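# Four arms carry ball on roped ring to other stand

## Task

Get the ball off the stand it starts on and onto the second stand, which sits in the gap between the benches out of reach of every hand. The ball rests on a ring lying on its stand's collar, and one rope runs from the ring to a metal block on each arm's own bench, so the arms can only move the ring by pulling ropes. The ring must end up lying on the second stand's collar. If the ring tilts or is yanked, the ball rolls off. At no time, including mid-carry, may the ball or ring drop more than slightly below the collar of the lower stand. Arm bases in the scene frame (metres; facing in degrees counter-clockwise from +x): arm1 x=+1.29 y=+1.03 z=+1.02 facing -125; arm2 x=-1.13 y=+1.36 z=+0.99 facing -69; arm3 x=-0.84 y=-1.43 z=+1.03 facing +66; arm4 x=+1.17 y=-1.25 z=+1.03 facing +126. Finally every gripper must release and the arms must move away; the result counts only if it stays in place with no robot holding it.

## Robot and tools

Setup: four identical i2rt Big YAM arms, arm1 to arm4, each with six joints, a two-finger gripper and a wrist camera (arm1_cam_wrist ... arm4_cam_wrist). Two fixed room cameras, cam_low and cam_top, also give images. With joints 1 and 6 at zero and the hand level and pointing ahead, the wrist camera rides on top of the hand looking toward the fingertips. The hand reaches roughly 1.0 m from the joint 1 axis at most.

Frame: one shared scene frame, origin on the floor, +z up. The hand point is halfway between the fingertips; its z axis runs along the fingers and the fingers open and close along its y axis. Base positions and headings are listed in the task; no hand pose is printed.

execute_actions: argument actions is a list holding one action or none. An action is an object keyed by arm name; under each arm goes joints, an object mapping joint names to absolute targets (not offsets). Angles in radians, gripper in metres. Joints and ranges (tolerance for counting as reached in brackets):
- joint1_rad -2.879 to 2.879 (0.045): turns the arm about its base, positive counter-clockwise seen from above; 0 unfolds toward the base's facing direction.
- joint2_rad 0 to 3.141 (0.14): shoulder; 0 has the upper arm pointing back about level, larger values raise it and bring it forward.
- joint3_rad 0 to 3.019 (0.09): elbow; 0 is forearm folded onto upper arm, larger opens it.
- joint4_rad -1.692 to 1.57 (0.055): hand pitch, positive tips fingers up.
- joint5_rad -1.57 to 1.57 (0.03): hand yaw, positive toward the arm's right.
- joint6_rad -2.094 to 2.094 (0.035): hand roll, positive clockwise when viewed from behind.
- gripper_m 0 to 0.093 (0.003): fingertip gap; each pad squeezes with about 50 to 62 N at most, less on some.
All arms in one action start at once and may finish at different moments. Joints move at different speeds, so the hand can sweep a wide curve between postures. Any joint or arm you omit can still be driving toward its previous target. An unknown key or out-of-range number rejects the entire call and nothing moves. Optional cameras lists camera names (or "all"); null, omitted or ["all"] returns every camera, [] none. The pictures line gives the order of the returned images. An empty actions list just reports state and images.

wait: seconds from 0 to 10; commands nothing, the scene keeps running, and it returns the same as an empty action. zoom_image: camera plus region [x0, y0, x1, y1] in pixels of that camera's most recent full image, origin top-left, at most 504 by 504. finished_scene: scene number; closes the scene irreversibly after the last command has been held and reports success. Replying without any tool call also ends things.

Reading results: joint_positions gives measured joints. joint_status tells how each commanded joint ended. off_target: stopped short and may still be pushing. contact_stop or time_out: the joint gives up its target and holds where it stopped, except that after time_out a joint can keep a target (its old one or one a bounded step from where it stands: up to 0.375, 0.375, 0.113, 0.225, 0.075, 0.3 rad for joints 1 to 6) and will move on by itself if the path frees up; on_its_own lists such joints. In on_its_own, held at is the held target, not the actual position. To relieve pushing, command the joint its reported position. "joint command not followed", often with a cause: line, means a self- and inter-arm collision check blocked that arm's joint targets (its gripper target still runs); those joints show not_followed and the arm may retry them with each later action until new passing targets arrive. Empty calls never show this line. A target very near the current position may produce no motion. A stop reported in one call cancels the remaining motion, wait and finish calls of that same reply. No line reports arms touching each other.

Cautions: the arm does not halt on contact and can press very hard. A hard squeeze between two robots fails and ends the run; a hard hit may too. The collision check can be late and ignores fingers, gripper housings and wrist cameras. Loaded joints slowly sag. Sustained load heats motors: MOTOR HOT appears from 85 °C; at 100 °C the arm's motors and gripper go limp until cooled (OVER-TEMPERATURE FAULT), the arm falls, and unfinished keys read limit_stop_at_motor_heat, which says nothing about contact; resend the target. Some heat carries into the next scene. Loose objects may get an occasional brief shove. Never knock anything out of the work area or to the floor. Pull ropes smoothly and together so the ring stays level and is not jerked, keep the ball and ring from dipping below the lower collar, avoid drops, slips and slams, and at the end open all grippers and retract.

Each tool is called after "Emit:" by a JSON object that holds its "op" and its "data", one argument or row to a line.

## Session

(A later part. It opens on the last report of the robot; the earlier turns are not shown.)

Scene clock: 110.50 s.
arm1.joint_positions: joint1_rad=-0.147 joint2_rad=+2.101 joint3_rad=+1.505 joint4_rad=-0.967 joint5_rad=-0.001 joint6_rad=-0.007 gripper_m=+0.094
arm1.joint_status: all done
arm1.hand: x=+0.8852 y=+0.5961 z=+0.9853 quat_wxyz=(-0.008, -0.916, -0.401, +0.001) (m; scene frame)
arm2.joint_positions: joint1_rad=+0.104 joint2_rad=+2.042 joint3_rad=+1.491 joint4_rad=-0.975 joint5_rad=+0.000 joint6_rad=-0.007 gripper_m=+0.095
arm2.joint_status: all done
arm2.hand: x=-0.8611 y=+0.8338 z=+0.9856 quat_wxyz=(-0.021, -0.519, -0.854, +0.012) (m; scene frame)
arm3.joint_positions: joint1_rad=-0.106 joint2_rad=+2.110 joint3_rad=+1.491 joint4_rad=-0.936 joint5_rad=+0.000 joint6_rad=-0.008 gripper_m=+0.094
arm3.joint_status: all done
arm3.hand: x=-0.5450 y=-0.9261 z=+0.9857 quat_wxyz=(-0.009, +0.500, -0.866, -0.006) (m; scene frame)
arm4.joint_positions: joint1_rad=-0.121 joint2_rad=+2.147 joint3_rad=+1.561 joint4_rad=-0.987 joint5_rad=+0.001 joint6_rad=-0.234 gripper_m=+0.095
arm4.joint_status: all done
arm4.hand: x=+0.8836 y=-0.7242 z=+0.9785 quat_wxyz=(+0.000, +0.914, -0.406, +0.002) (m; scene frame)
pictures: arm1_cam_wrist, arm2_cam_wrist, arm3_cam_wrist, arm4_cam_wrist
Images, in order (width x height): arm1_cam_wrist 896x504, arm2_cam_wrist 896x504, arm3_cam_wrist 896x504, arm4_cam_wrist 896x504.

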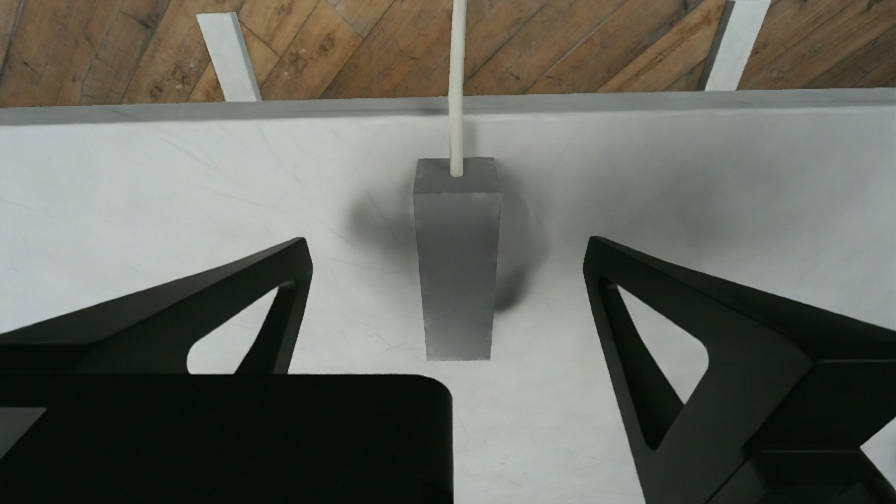

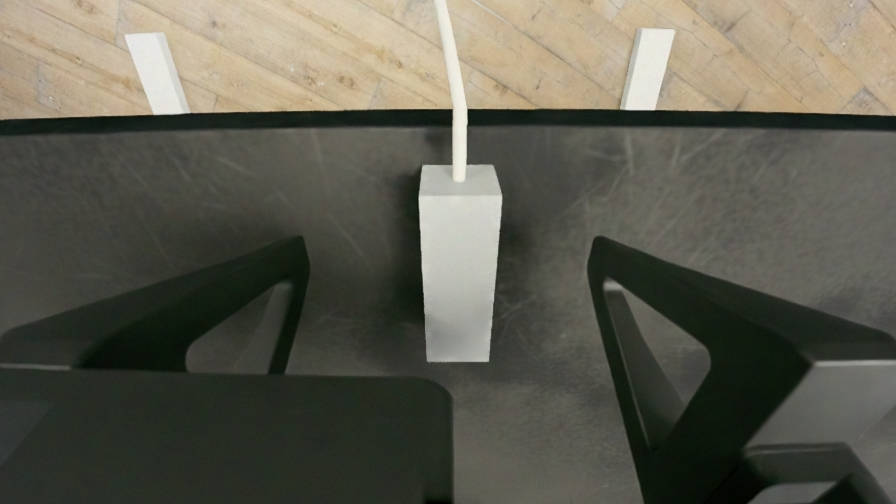

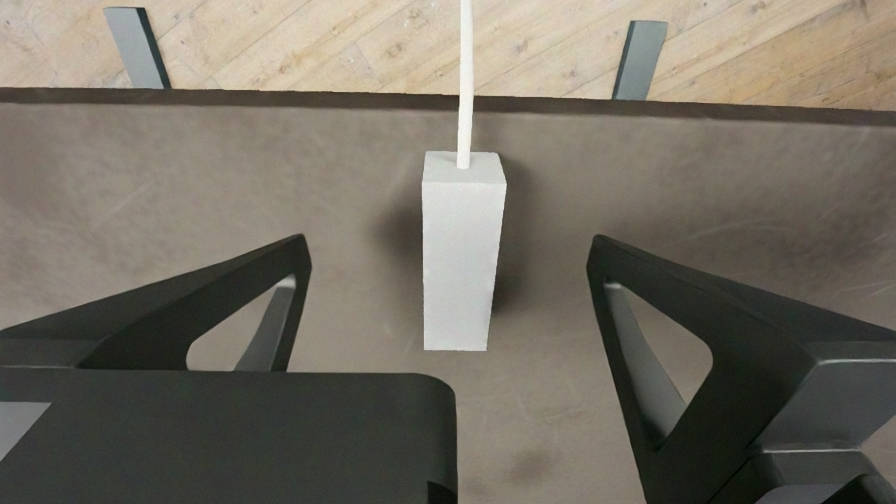

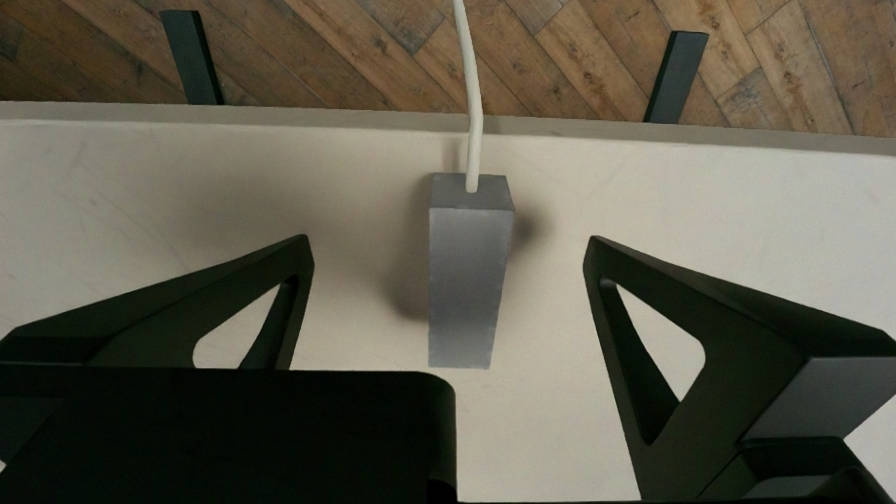

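Emit:
{"op": "execute_actions", "data": {
  "actions": [
    {"arm1":{"joints":{"joint3_rad":1.475}},"arm2":{"joints":{"joint3_rad":1.47}},"arm3":{"joints":{"joint1_rad":-0.118,"joint3_rad":1.46}},"arm4":{"joints":{"joint1_rad":-0.136,"joint3_rad":1.525}}}
  ],
  "cameras": ["arm4_cam_wrist","arm1_cam_wrist","arm2_cam_wrist","arm3_cam_wrist","cam_low"]
}}

Emit:
{"op": "zoom_image", "data": {
  "camera": "cam_low",
  "region": [140,110,260,190]
}}

Emit:
{"op": "zoom_image", "data": {
  "camera": "cam_low",
  "region": [630,110,750,190]
}}

Scene clock: 120.20 s.
arm1.joint_positions: joint1_rad=-0.147 joint2_rad=+2.101 joint3_rad=+1.472 joint4_rad=-0.966 joint5_rad=-0.001 joint6_rad=-0.007 gripper_m=+0.094
arm1.joint_status: all done
arm1.hand: x=+0.8954 y=+0.6069 z=+0.9752 quat_wxyz=(-0.002, -0.916, -0.401, -0.013) (m; scene frame)
arm2.joint_positions: joint1_rad=+0.104 joint2_rad=+2.042 joint3_rad=+1.474 joint4_rad=-0.974 joint5_rad=+0.000 joint6_rad=-0.007 gripper_m=+0.095
arm2.joint_status: all done
arm2.hand: x=-0.8644 y=+0.8403 z=+0.9800 quat_wxyz=(-0.014, -0.520, -0.854, +0.008) (m; scene frame)
arm3.joint_positions: joint1_rad=-0.113 joint2_rad=+2.110 joint3_rad=+1.463 joint4_rad=-0.935 joint5_rad=+0.000 joint6_rad=-0.008 gripper_m=+0.094
arm3.joint_status: all done
arm3.hand: x=-0.5480 y=-0.9394 z=+0.9771 quat_wxyz=(+0.003, +0.496, -0.868, +0.001) (m; scene frame)
arm4.joint_positions: joint1_rad=-0.130 joint2_rad=+2.147 joint3_rad=+1.528 joint4_rad=-0.986 joint5_rad=+0.001 joint6_rad=-0.235 gripper_m=+0.095
arm4.joint_status: all done
arm4.hand: x=+0.8957 y=-0.7351 z=+0.9681 quat_wxyz=(+0.010, +0.912, -0.410, +0.015) (m; scene frame)
pictures: arm1_cam_wrist, arm2_cam_wrist, arm3_cam_wrist, arm4_cam_wrist, cam_low
Images, in order (width x height): arm1_cam_wrist 896x504, arm2_cam_wrist 896x504, arm3_cam_wrist 896x504, arm4_cam_wrist 896x504, cam_low 896x504.

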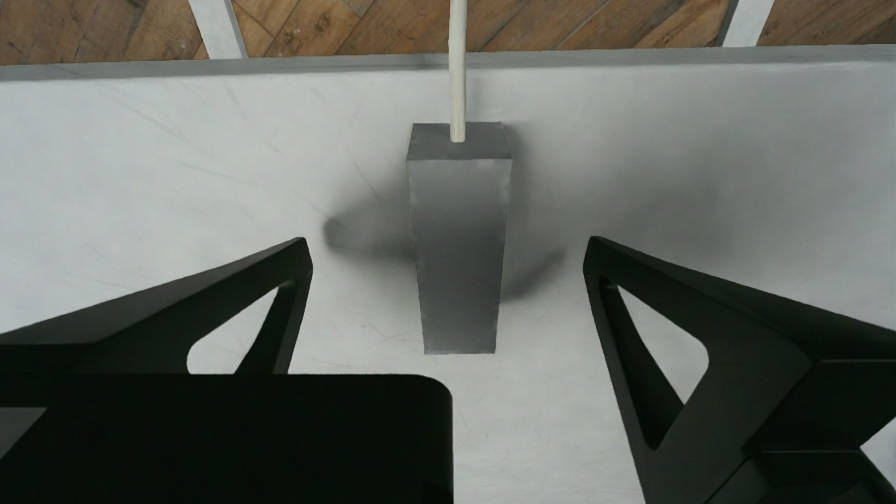

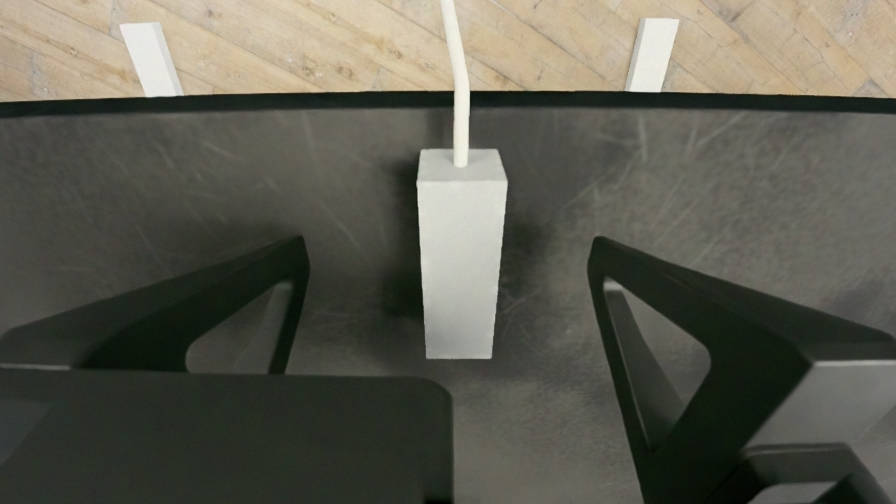

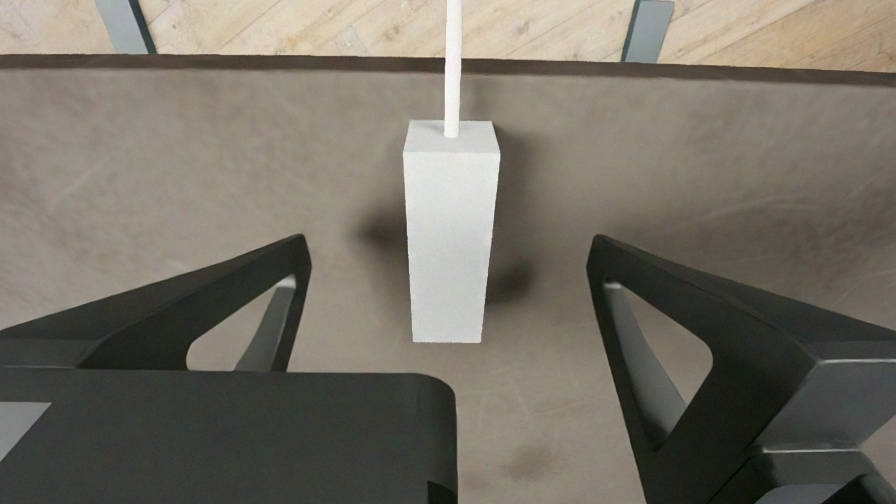

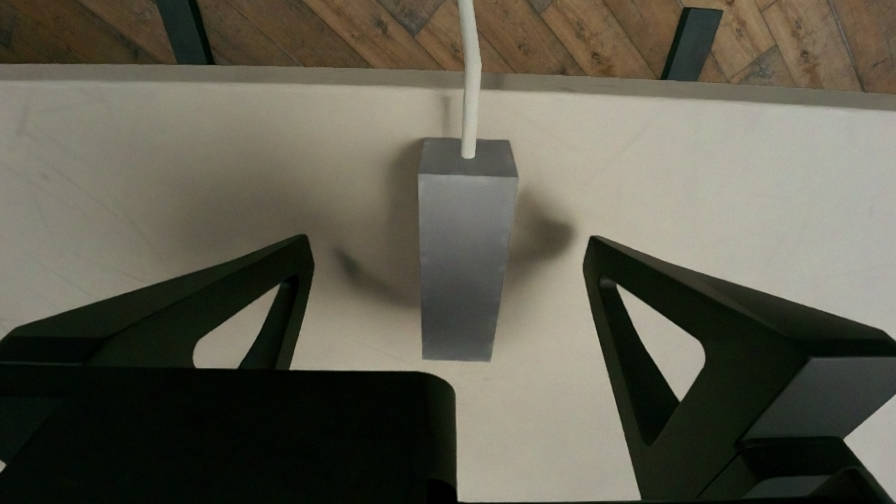

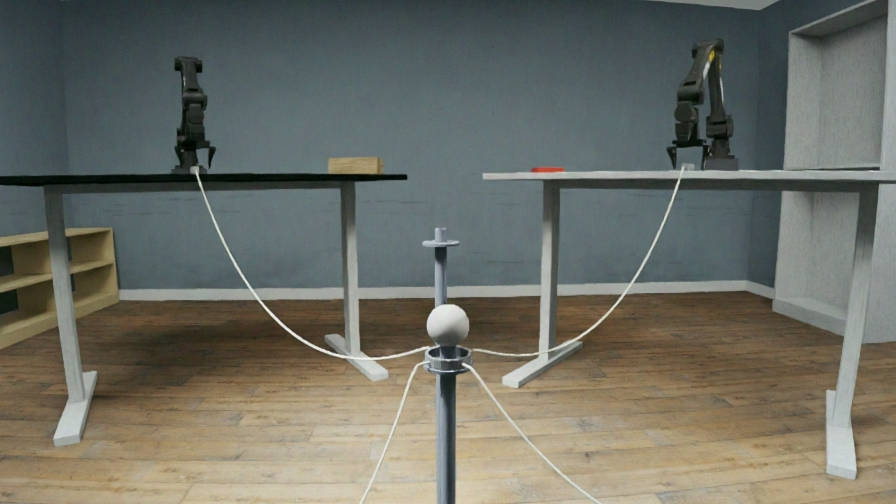

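Region (140, 110, 260, 190) of cam_low's 896x504 image, scaled by 4.200, with more detail than that image has.

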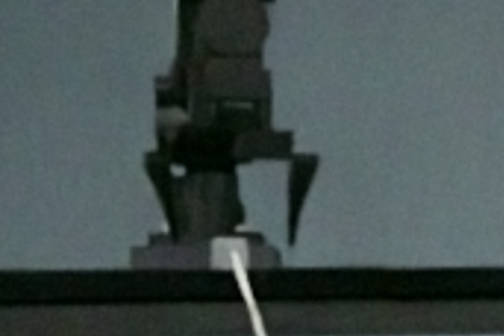

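Region (630, 110, 750, 190) of cam_low's 896x504 image, scaled by 4.200, with more detail than that image has.

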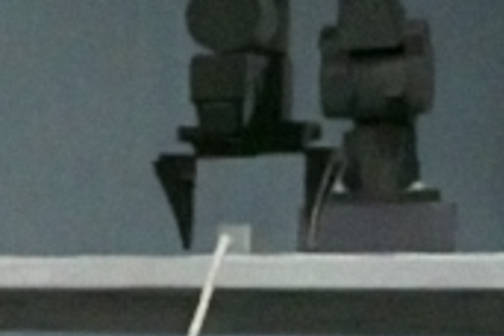

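Arms 1 and 4 are low enough; lower arms 2 and 3 a bit more.

Emit:
{"op": "execute_actions", "data": {
  "actions": [
    {"arm1":{"joints":{"gripper_m":0.0}},"arm2":{"joints":{"joint3_rad":1.435}},"arm3":{"joints":{"joint2_rad":2.135}},"arm4":{"joints":{"gripper_m":0.0}}}
  ],
  "cameras": ["arm2_cam_wrist","arm3_cam_wrist"]
}}

Scene clock: 124.60 s.
arm1.joint_positions: joint1_rad=-0.147 joint2_rad=+2.101 joint3_rad=+1.472 joint4_rad=-0.966 joint5_rad=+0.000 joint6_rad=-0.006 gripper_m=+0.025
arm1.joint_status: gripper_m off_target (ended at +0.025, target +0.000)
arm1.hand: x=+0.8953 y=+0.6070 z=+0.9752 quat_wxyz=(-0.002, -0.916, -0.401, -0.013) (m; scene frame)
arm2.joint_positions: joint1_rad=+0.104 joint2_rad=+2.042 joint3_rad=+1.436 joint4_rad=-0.972 joint5_rad=+0.000 joint6_rad=-0.007 gripper_m=+0.095
arm2.joint_status: all done
arm2.hand: x=-0.8722 y=+0.8555 z=+0.9676 quat_wxyz=(+0.002, -0.520, -0.854, -0.002) (m; scene frame)
arm3.joint_positions: joint1_rad=-0.113 joint2_rad=+2.110 joint3_rad=+1.463 joint4_rad=-0.935 joint5_rad=+0.000 joint6_rad=-0.008 gripper_m=+0.094
arm3.joint_status: all done
arm3.hand: x=-0.5480 y=-0.9394 z=+0.9771 quat_wxyz=(+0.003, +0.496, -0.868, +0.001) (m; scene frame)
arm4.joint_positions: joint1_rad=-0.130 joint2_rad=+2.147 joint3_rad=+1.528 joint4_rad=-0.986 joint5_rad=+0.001 joint6_rad=-0.236 gripper_m=+0.025
arm4.joint_status: gripper_m off_target (ended at +0.025, target +0.000)
arm4.hand: x=+0.8959 y=-0.7351 z=+0.9681 quat_wxyz=(+0.011, +0.912, -0.410, +0.015) (m; scene frame)
pictures: arm2_cam_wrist, arm3_cam_wrist
Images, in order (width x height): arm2_cam_wrist 896x504, arm3_cam_wrist 896x504.

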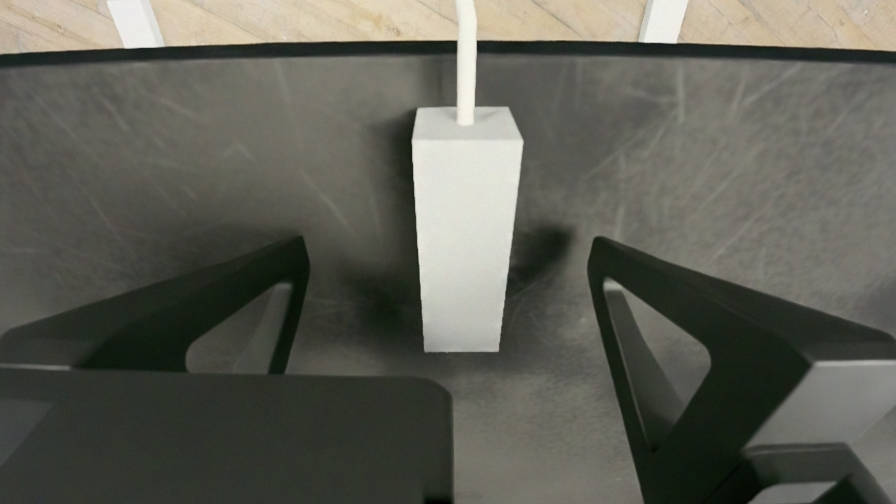

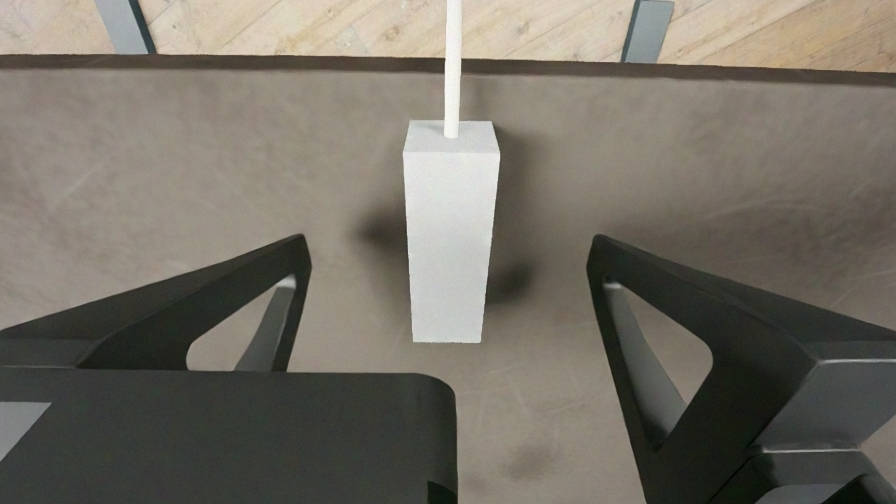

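Emit:
{"op": "execute_actions", "data": {
  "actions": [
    {"arm2":{"joints":{"gripper_m":0.01}},"arm3":{"joints":{"joint2_rad":2.115,"joint3_rad":1.432,"joint4_rad":-0.89}}}
  ],
  "cameras": ["arm3_cam_wrist"]
}}

Emit:
{"op": "execute_actions", "data": {
  "actions": [
    {"arm3":{"joints":{"gripper_m":0.01}}}
  ]
}}

Emit:
{"op": "zoom_image", "data": {
  "camera": "cam_low",
  "region": [368,210,528,390]
}}

Emit:
{"op": "zoom_image", "data": {
  "camera": "cam_top",
  "region": [410,205,510,305]
}}

Scene clock: 131.27 s.
arm1.joint_positions: joint1_rad=-0.147 joint2_rad=+2.101 joint3_rad=+1.472 joint4_rad=-0.966 joint5_rad=+0.000 joint6_rad=-0.006 gripper_m=+0.025
arm1.joint_status: not commanded
arm1.hand: x=+0.8953 y=+0.6070 z=+0.9752 quat_wxyz=(-0.002, -0.916, -0.401, -0.013) (m; scene frame)
arm2.joint_positions: joint1_rad=+0.104 joint2_rad=+2.042 joint3_rad=+1.436 joint4_rad=-0.972 joint5_rad=+0.000 joint6_rad=-0.006 gripper_m=+0.025
arm2.joint_status: gripper_m off_target (ended at +0.025, target +0.010)
arm2.hand: x=-0.8723 y=+0.8555 z=+0.9676 quat_wxyz=(+0.002, -0.520, -0.854, -0.002) (m; scene frame)
arm3.joint_positions: joint1_rad=-0.113 joint2_rad=+2.110 joint3_rad=+1.436 joint4_rad=-0.899 joint5_rad=+0.000 joint6_rad=-0.008 gripper_m=+0.094
arm3.joint_status: all done
arm3.hand: x=-0.5501 y=-0.9429 z=+0.9689 quat_wxyz=(-0.001, +0.496, -0.868, -0.001) (m; scene frame)
arm4.joint_positions: joint1_rad=-0.130 joint2_rad=+2.147 joint3_rad=+1.528 joint4_rad=-0.986 joint5_rad=+0.001 joint6_rad=-0.236 gripper_m=+0.025
arm4.joint_status: not commanded
arm4.hand: x=+0.8959 y=-0.7351 z=+0.9681 quat_wxyz=(+0.011, +0.912, -0.410, +0.015) (m; scene frame)
pictures: arm3_cam_wrist
Images, in order (width x height): arm3_cam_wrist 896x504.

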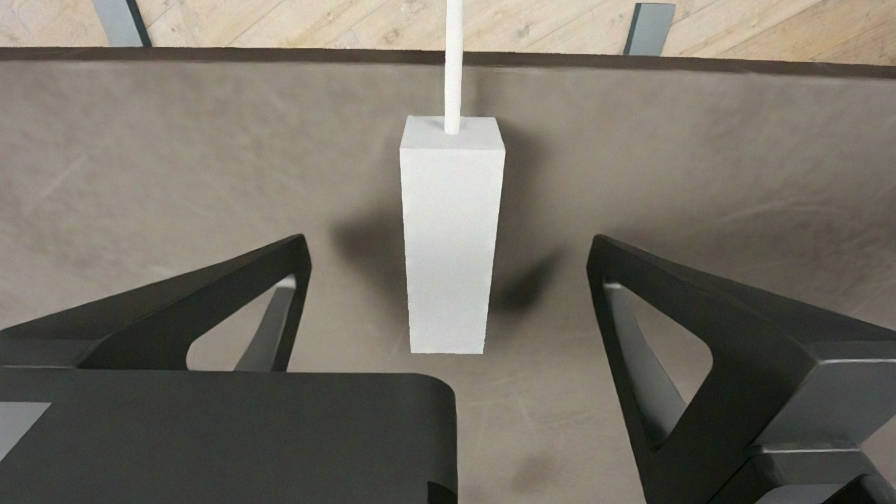

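Scene clock: 131.97 s.
arm1.joint_positions: joint1_rad=-0.147 joint2_rad=+2.101 joint3_rad=+1.472 joint4_rad=-0.966 joint5_rad=+0.000 joint6_rad=-0.006 gripper_m=+0.025
arm1.joint_status: not commanded
arm1.hand: x=+0.8953 y=+0.6070 z=+0.9752 quat_wxyz=(-0.002, -0.916, -0.401, -0.013) (m; scene frame)
arm2.joint_positions: joint1_rad=+0.104 joint2_rad=+2.042 joint3_rad=+1.436 joint4_rad=-0.972 joint5_rad=+0.000 joint6_rad=-0.006 gripper_m=+0.025
arm2.joint_status: not commanded
arm2.hand: x=-0.8723 y=+0.8555 z=+0.9676 quat_wxyz=(+0.002, -0.520, -0.854, -0.002) (m; scene frame)
arm3.joint_positions: joint1_rad=-0.113 joint2_rad=+2.110 joint3_rad=+1.436 joint4_rad=-0.898 joint5_rad=+0.000 joint6_rad=-0.008 gripper_m=+0.025
arm3.joint_status: gripper_m off_target (ended at +0.025, target +0.010)
arm3.hand: x=-0.5500 y=-0.9427 z=+0.9689 quat_wxyz=(-0.001, +0.496, -0.868, -0.002) (m; scene frame)
arm4.joint_positions: joint1_rad=-0.130 joint2_rad=+2.147 joint3_rad=+1.528 joint4_rad=-0.986 joint5_rad=+0.001 joint6_rad=-0.236 gripper_m=+0.025
arm4.joint_status: not commanded
arm4.hand: x=+0.8959 y=-0.7351 z=+0.9681 quat_wxyz=(+0.011, +0.912, -0.410, +0.015) (m; scene frame)
pictures: arm1_cam_wrist, arm2_cam_wrist, arm3_cam_wrist, arm4_cam_wrist, cam_low, cam_top
Images, in order (width x height): arm1_cam_wrist 896x504, arm2_cam_wrist 896x504, arm3_cam_wrist 896x504, arm4_cam_wrist 896x504, cam_low 896x504, cam_top 896x504.

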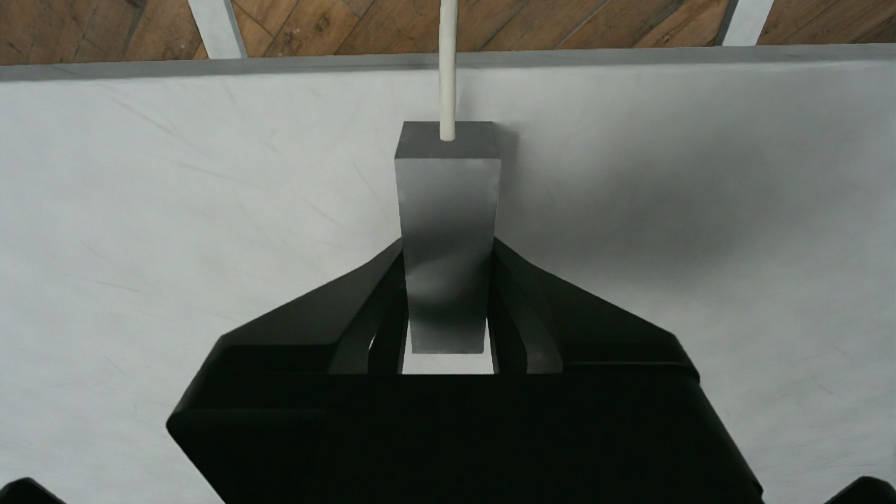

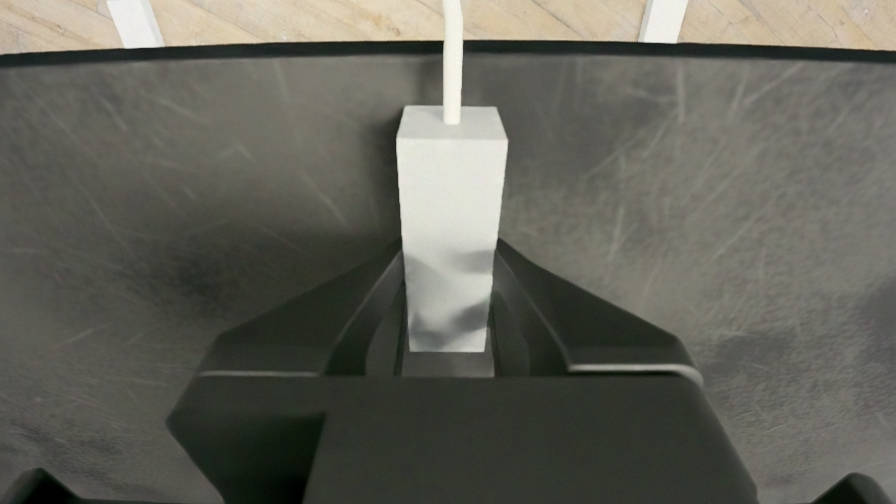

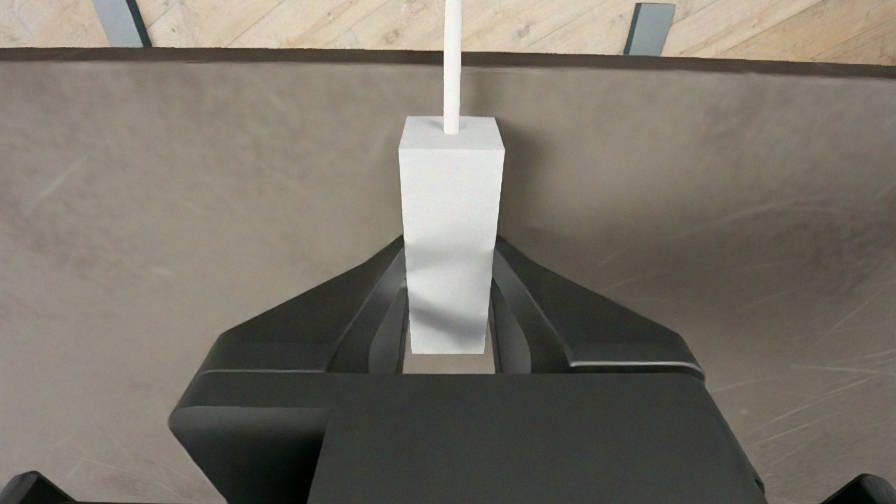

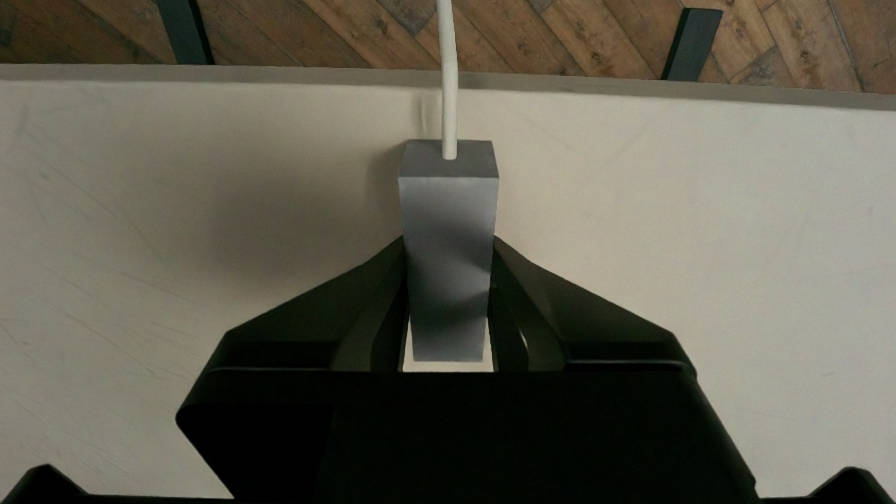

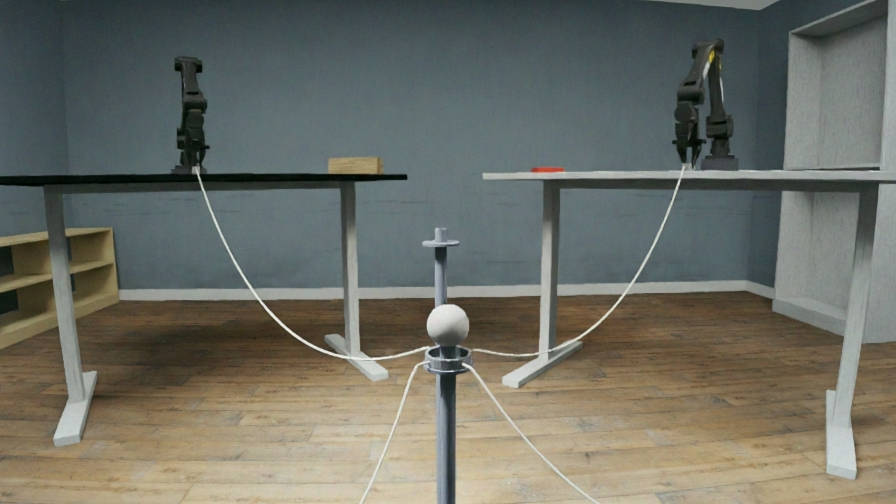

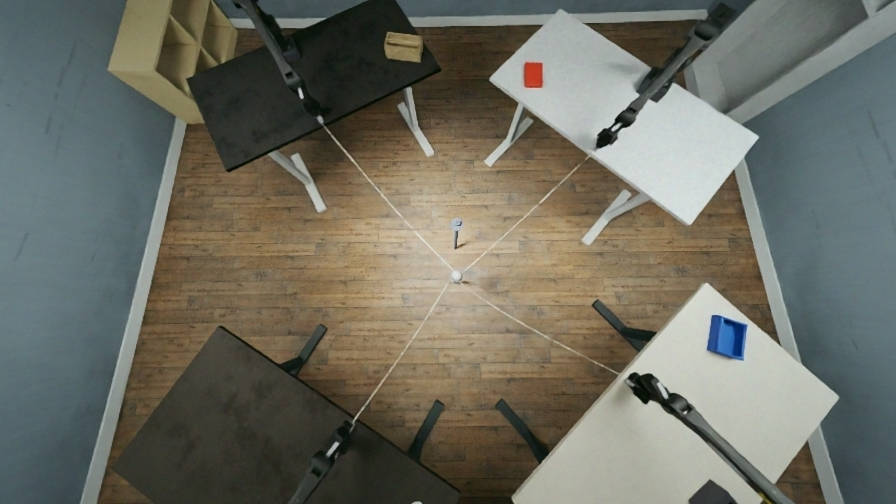

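Region (368, 210, 528, 390) of cam_low's 896x504 image, scaled by 2.800, with more detail than that image has.

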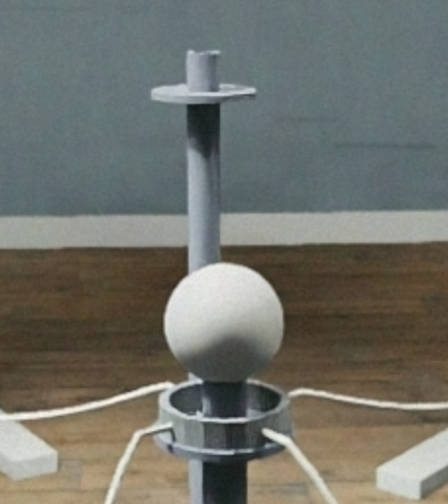

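Region (410, 205, 510, 305) of cam_top's 896x504 image, scaled by 5.040, with more detail than that image has.

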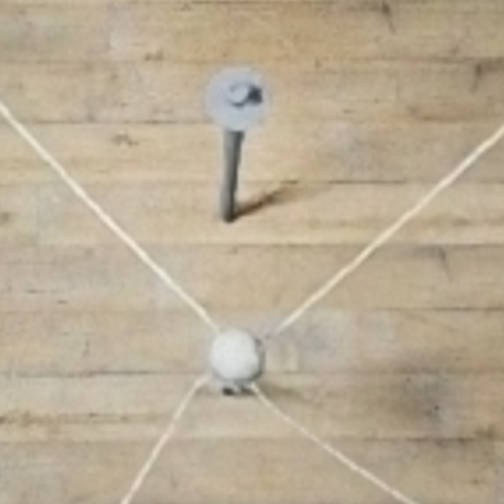

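Emit:
{"op": "execute_actions", "data": {
  "actions": [
    {"arm1":{"joints":{"joint2_rad":1.99,"joint3_rad":1.6}},"arm2":{"joints":{"joint2_rad":1.875}},"arm3":{"joints":{"joint2_rad":1.9}},"arm4":{"joints":{"joint2_rad":1.85}}}
  ],
  "cameras": []
}}

Emit:
{"op": "execute_actions", "data": {
  "actions": [
    {"arm1":{"joints":{"joint3_rad":1.82,"joint4_rad":-1.6}},"arm2":{"joints":{"joint1_rad":0.13,"joint3_rad":1.91,"joint4_rad":-1.6}},"arm3":{"joints":{"joint1_rad":-0.08,"joint2_rad":1.70,"joint3_rad":1.30,"joint4_rad":-1.6}},"arm4":{"joints":{"joint1_rad":-0.228,"joint3_rad":1.56,"joint4_rad":-1.6}}}
  ]
}}

Scene clock: 198.10 s.
arm1.joint_positions: joint1_rad=-0.147 joint2_rad=+1.977 joint3_rad=+1.575 joint4_rad=-0.966 joint5_rad=+0.000 joint6_rad=-0.006 gripper_m=+0.025
arm1.joint_status: all done
arm1.hand: x=+0.8533 y=+0.5641 z=+1.0843 quat_wxyz=(-0.047, -0.912, -0.398, +0.091) (m; scene frame)
arm2.joint_positions: joint1_rad=+0.104 joint2_rad=+1.863 joint3_rad=+1.423 joint4_rad=-0.972 joint5_rad=+0.000 joint6_rad=-0.006 gripper_m=+0.025
arm2.joint_status: all done
arm2.hand: x=-0.8660 y=+0.8431 z=+1.0623 quat_wxyz=(-0.069, -0.518, -0.851, +0.042) (m; scene frame)
arm3.joint_positions: joint1_rad=-0.113 joint2_rad=+1.877 joint3_rad=+1.419 joint4_rad=-0.897 joint5_rad=+0.000 joint6_rad=-0.008 gripper_m=+0.025
arm3.joint_status: all done
arm3.hand: x=-0.5380 y=-0.9230 z=+1.0950 quat_wxyz=(-0.096, +0.493, -0.863, -0.055) (m; scene frame)
arm4.joint_positions: joint1_rad=-0.130 joint2_rad=+1.837 joint3_rad=+1.511 joint4_rad=-0.986 joint5_rad=+0.001 joint6_rad=-0.236 gripper_m=+0.025
arm4.joint_status: all done
arm4.hand: x=+0.8843 y=-0.7136 z=+1.1425 quat_wxyz=(-0.079, +0.905, -0.406, -0.101) (m; scene frame)
pictures: none
No camera images: the call's "cameras" was empty. Leave "cameras" out to get every camera's image.

Scene clock: 199.43 s.
arm1.joint_positions: joint1_rad=-0.147 joint2_rad=+1.988 joint3_rad=+1.790 joint4_rad=-1.579 joint5_rad=+0.000 joint6_rad=-0.006 gripper_m=+0.025
arm1.joint_status: all done
arm1.hand: x=+0.9030 y=+0.6186 z=+1.1563 quat_wxyz=(+0.034, -0.911, -0.399, -0.096) (m; scene frame)
arm2.joint_positions: joint1_rad=+0.121 joint2_rad=+1.875 joint3_rad=+1.862 joint4_rad=-1.585 joint5_rad=+0.000 joint6_rad=-0.006 gripper_m=+0.025
arm2.joint_status: all done
arm2.hand: x=-0.8602 y=+0.8526 z=+1.2150 quat_wxyz=(+0.010, -0.513, -0.858, -0.007) (m; scene frame)
arm3.joint_positions: joint1_rad=-0.078 joint2_rad=+1.695 joint3_rad=+1.291 joint4_rad=-1.587 joint5_rad=+0.000 joint6_rad=-0.008 gripper_m=+0.025
arm3.joint_status: all done
arm3.hand: x=-0.6573 y=-1.0962 z=+1.1549 quat_wxyz=(+0.178, +0.500, -0.841, +0.103) (m; scene frame)
arm4.joint_positions: joint1_rad=-0.231 joint2_rad=+1.837 joint3_rad=+1.511 joint4_rad=-1.586 joint5_rad=+0.001 joint6_rad=-0.236 gripper_m=+0.025
arm4.joint_status: all done
arm4.hand: x=+0.9953 y=-0.8217 z=+1.1489 quat_wxyz=(+0.110, +0.877, -0.448, +0.130) (m; scene frame)
pictures: arm1_cam_wrist, arm2_cam_wrist, arm3_cam_wrist, arm4_cam_wrist, cam_low, cam_top
Images, in order (width x height): arm1_cam_wrist 896x504, arm2_cam_wrist 896x504, arm3_cam_wrist 896x504, arm4_cam_wrist 896x504, cam_low 896x504, cam_top 896x504.

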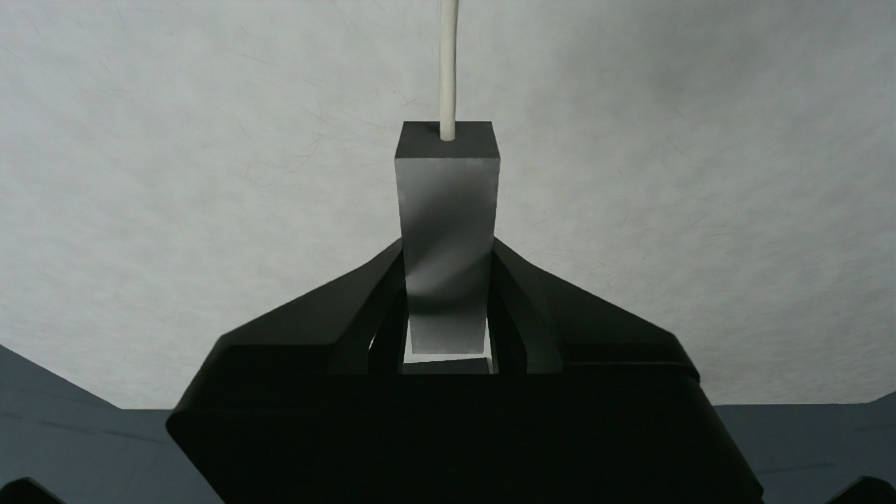

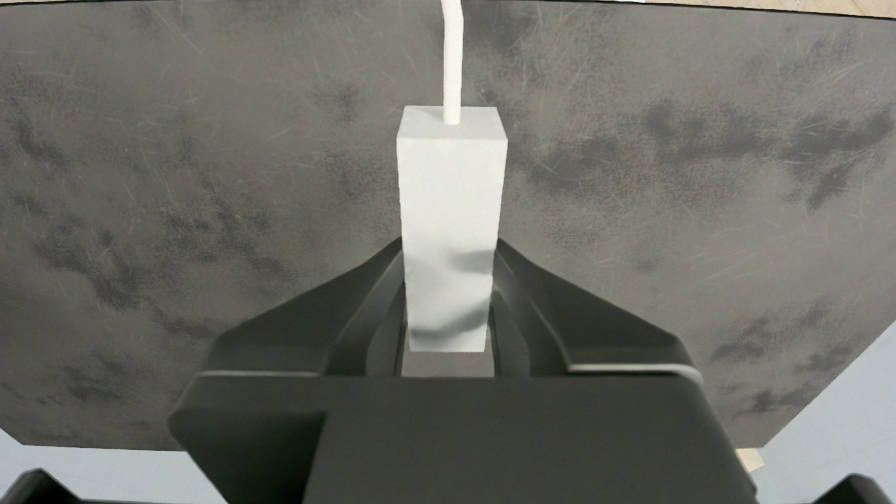

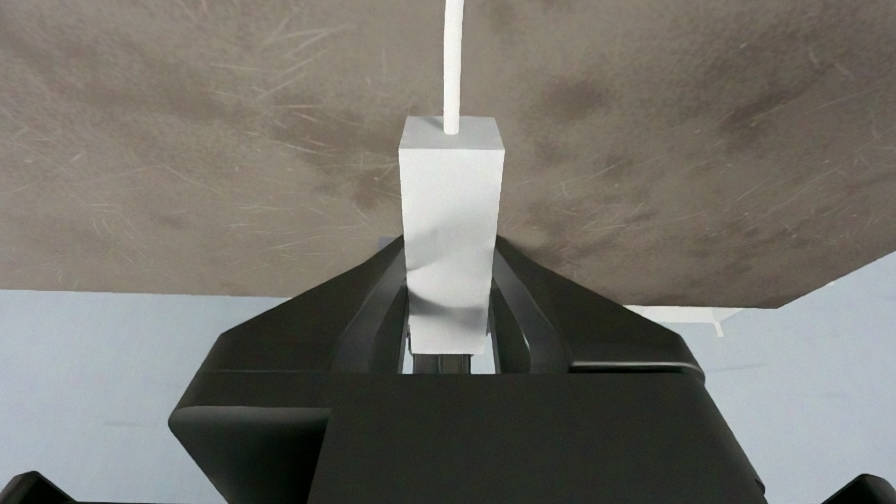

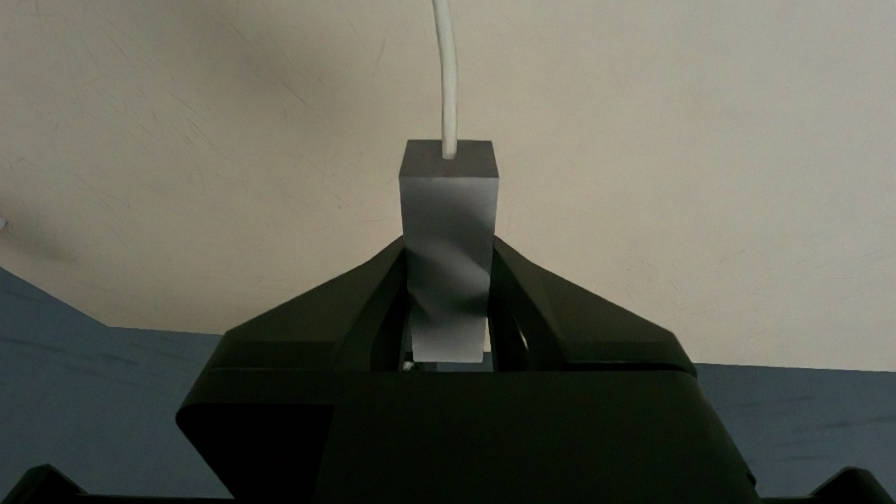

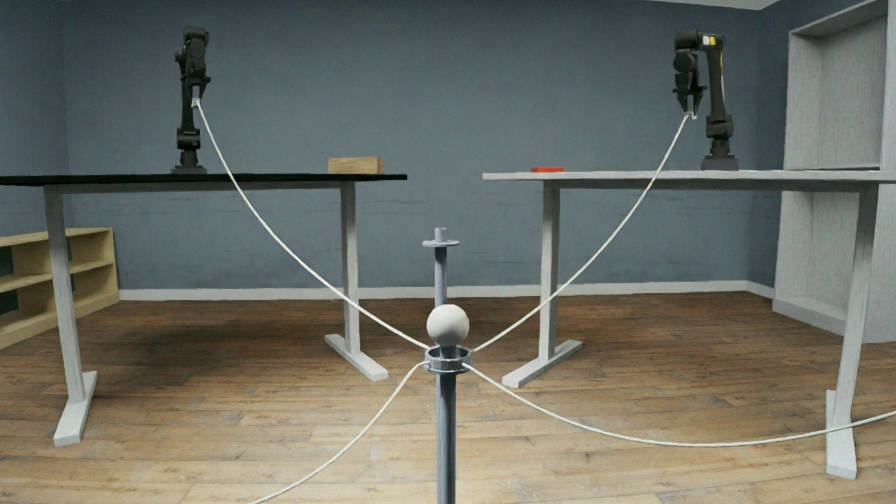

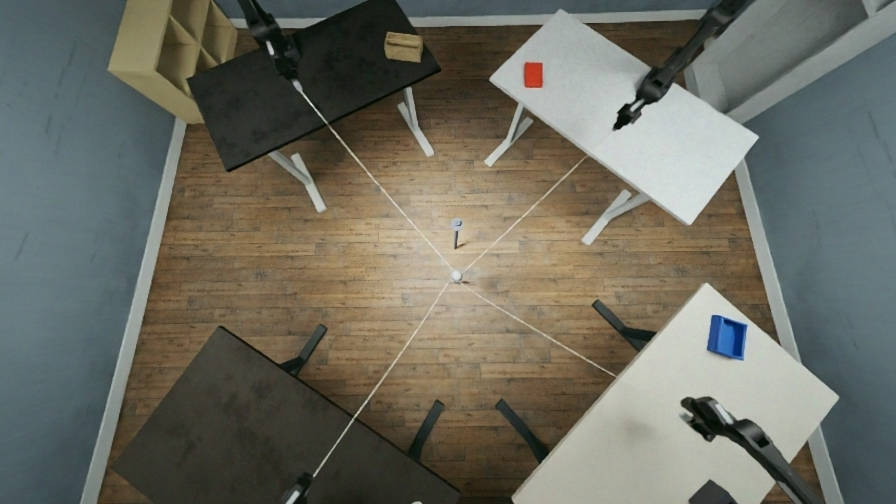

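Emit:
{"op": "execute_actions", "data": {
  "actions": [
    {"arm3":{"joints":{"joint1_rad":-0.058,"joint2_rad":1.535,"joint3_rad":1.16}},"arm4":{"joints":{"joint1_rad":-0.287,"joint2_rad":1.725,"joint3_rad":1.425}}}
  ],
  "cameras": ["cam_low","cam_top"]
}}

Scene clock: 206.63 s.
arm1.joint_positions: joint1_rad=-0.147 joint2_rad=+1.988 joint3_rad=+1.790 joint4_rad=-1.579 joint5_rad=+0.000 joint6_rad=-0.006 gripper_m=+0.025
arm1.joint_status: not commanded
arm1.hand: x=+0.9030 y=+0.6186 z=+1.1563 quat_wxyz=(+0.034, -0.911, -0.399, -0.096) (m; scene frame)
arm2.joint_positions: joint1_rad=+0.121 joint2_rad=+1.875 joint3_rad=+1.862 joint4_rad=-1.585 joint5_rad=+0.000 joint6_rad=-0.006 gripper_m=+0.025
arm2.joint_status: not commanded
arm2.hand: x=-0.8602 y=+0.8526 z=+1.2150 quat_wxyz=(+0.010, -0.513, -0.858, -0.007) (m; scene frame)
arm3.joint_positions: joint1_rad=-0.061 joint2_rad=+1.533 joint3_rad=+1.159 joint4_rad=-1.593 joint5_rad=+0.000 joint6_rad=-0.008 gripper_m=+0.025
arm3.joint_status: all done
arm3.hand: x=-0.6870 y=-1.1381 z=+1.1766 quat_wxyz=(+0.167, +0.509, -0.839, +0.099) (m; scene frame)
arm4.joint_positions: joint1_rad=-0.293 joint2_rad=+1.752 joint3_rad=+1.426 joint4_rad=-1.591 joint5_rad=+0.000 joint6_rad=-0.236 gripper_m=+0.025
arm4.joint_status: all done
arm4.hand: x=+1.0324 y=-0.8411 z=+1.1620 quat_wxyz=(+0.116, +0.863, -0.475, +0.128) (m; scene frame)
pictures: cam_low, cam_top
Images, in order (width x height): cam_low 896x504, cam_top 896x504.

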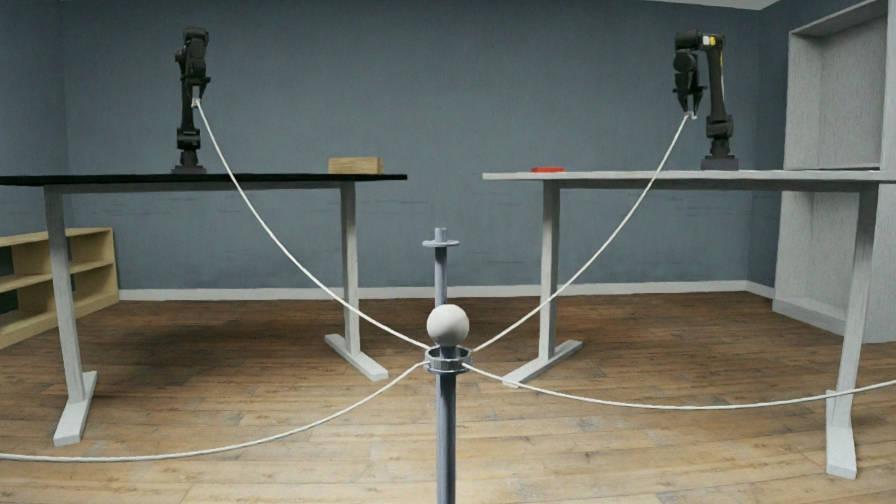

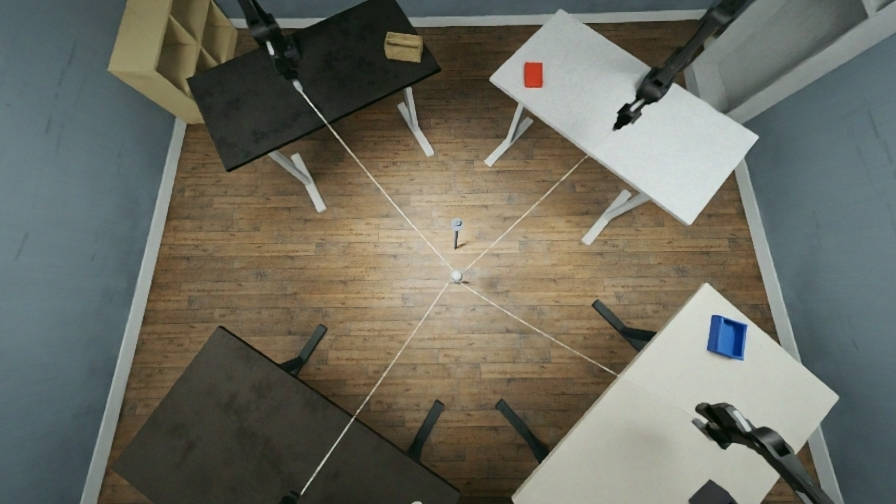

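Emit:
{"op": "execute_actions", "data": {
  "actions": [
    {"arm2":{"joints":{"joint4_rad":-1.645}},"arm3":{"joints":{"joint1_rad":-0.045,"joint2_rad":1.43,"joint3_rad":1.088}},"arm4":{"joints":{"joint1_rad":-0.32,"joint2_rad":1.64,"joint3_rad":1.37}}}
  ],
  "cameras": []
}}

Emit:
{"op": "execute_actions", "data": {
  "actions": [],
  "cameras": ["cam_low"]
}}

Scene clock: 220.90 s.
arm1.joint_positions: joint1_rad=-0.147 joint2_rad=+1.988 joint3_rad=+1.790 joint4_rad=-1.579 joint5_rad=+0.000 joint6_rad=-0.006 gripper_m=+0.025
arm1.joint_status: not commanded
arm1.hand: x=+0.9030 y=+0.6186 z=+1.1563 quat_wxyz=(+0.034, -0.911, -0.399, -0.096) (m; scene frame)
arm2.joint_positions: joint1_rad=+0.121 joint2_rad=+1.875 joint3_rad=+1.862 joint4_rad=-1.630 joint5_rad=+0.000 joint6_rad=-0.006 gripper_m=+0.025
arm2.joint_status: all done
arm2.hand: x=-0.8653 y=+0.8623 z=+1.2155 quat_wxyz=(+0.029, -0.512, -0.858, -0.018) (m; scene frame)
arm3.joint_positions: joint1_rad=-0.050 joint2_rad=+1.434 joint3_rad=+1.084 joint4_rad=-1.593 joint5_rad=+0.000 joint6_rad=-0.008 gripper_m=+0.025
arm3.joint_status: all done
arm3.hand: x=-0.7036 y=-1.1622 z=+1.1863 quat_wxyz=(+0.156, +0.514, -0.838, +0.094) (m; scene frame)
arm4.joint_positions: joint1_rad=-0.317 joint2_rad=+1.661 joint3_rad=+1.367 joint4_rad=-1.591 joint5_rad=+0.000 joint6_rad=-0.236 gripper_m=+0.025
arm4.joint_status: all done
arm4.hand: x=+1.0488 y=-0.8589 z=+1.1819 quat_wxyz=(+0.107, +0.859, -0.487, +0.115) (m; scene frame)
pictures: none
No camera images: the call's "cameras" was empty. Leave "cameras" out to get every camera's image.

Scene clock: 220.90 s.
arm1.joint_positions: joint1_rad=-0.147 joint2_rad=+1.988 joint3_rad=+1.790 joint4_rad=-1.579 joint5_rad=+0.000 joint6_rad=-0.006 gripper_m=+0.025
arm1.joint_status: not commanded
arm1.hand: x=+0.9030 y=+0.6186 z=+1.1563 quat_wxyz=(+0.034, -0.911, -0.399, -0.096) (m; scene frame)
arm2.joint_positions: joint1_rad=+0.121 joint2_rad=+1.875 joint3_rad=+1.862 joint4_rad=-1.630 joint5_rad=+0.000 joint6_rad=-0.006 gripper_m=+0.025
arm2.joint_status: all done
arm2.hand: x=-0.8653 y=+0.8623 z=+1.2155 quat_wxyz=(+0.029, -0.512, -0.858, -0.018) (m; scene frame)
arm3.joint_positions: joint1_rad=-0.050 joint2_rad=+1.434 joint3_rad=+1.084 joint4_rad=-1.593 joint5_rad=+0.000 joint6_rad=-0.008 gripper_m=+0.025
arm3.joint_status: all done
arm3.hand: x=-0.7036 y=-1.1622 z=+1.1863 quat_wxyz=(+0.156, +0.514, -0.838, +0.094) (m; scene frame)
arm4.joint_positions: joint1_rad=-0.317 joint2_rad=+1.661 joint3_rad=+1.367 joint4_rad=-1.591 joint5_rad=+0.000 joint6_rad=-0.236 gripper_m=+0.025
arm4.joint_status: all done
arm4.hand: x=+1.0488 y=-0.8589 z=+1.1819 quat_wxyz=(+0.107, +0.859, -0.487, +0.115) (m; scene frame)
pictures: cam_low
Images, in order (width x height): cam_low 896x504.

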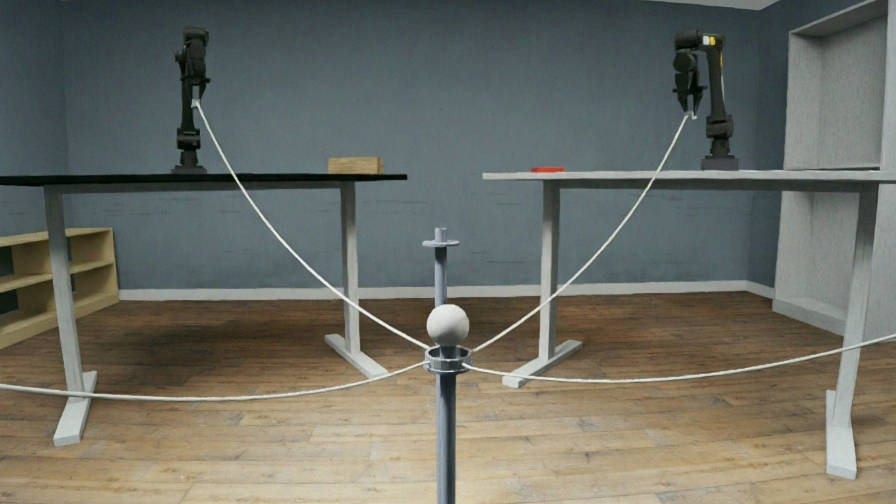

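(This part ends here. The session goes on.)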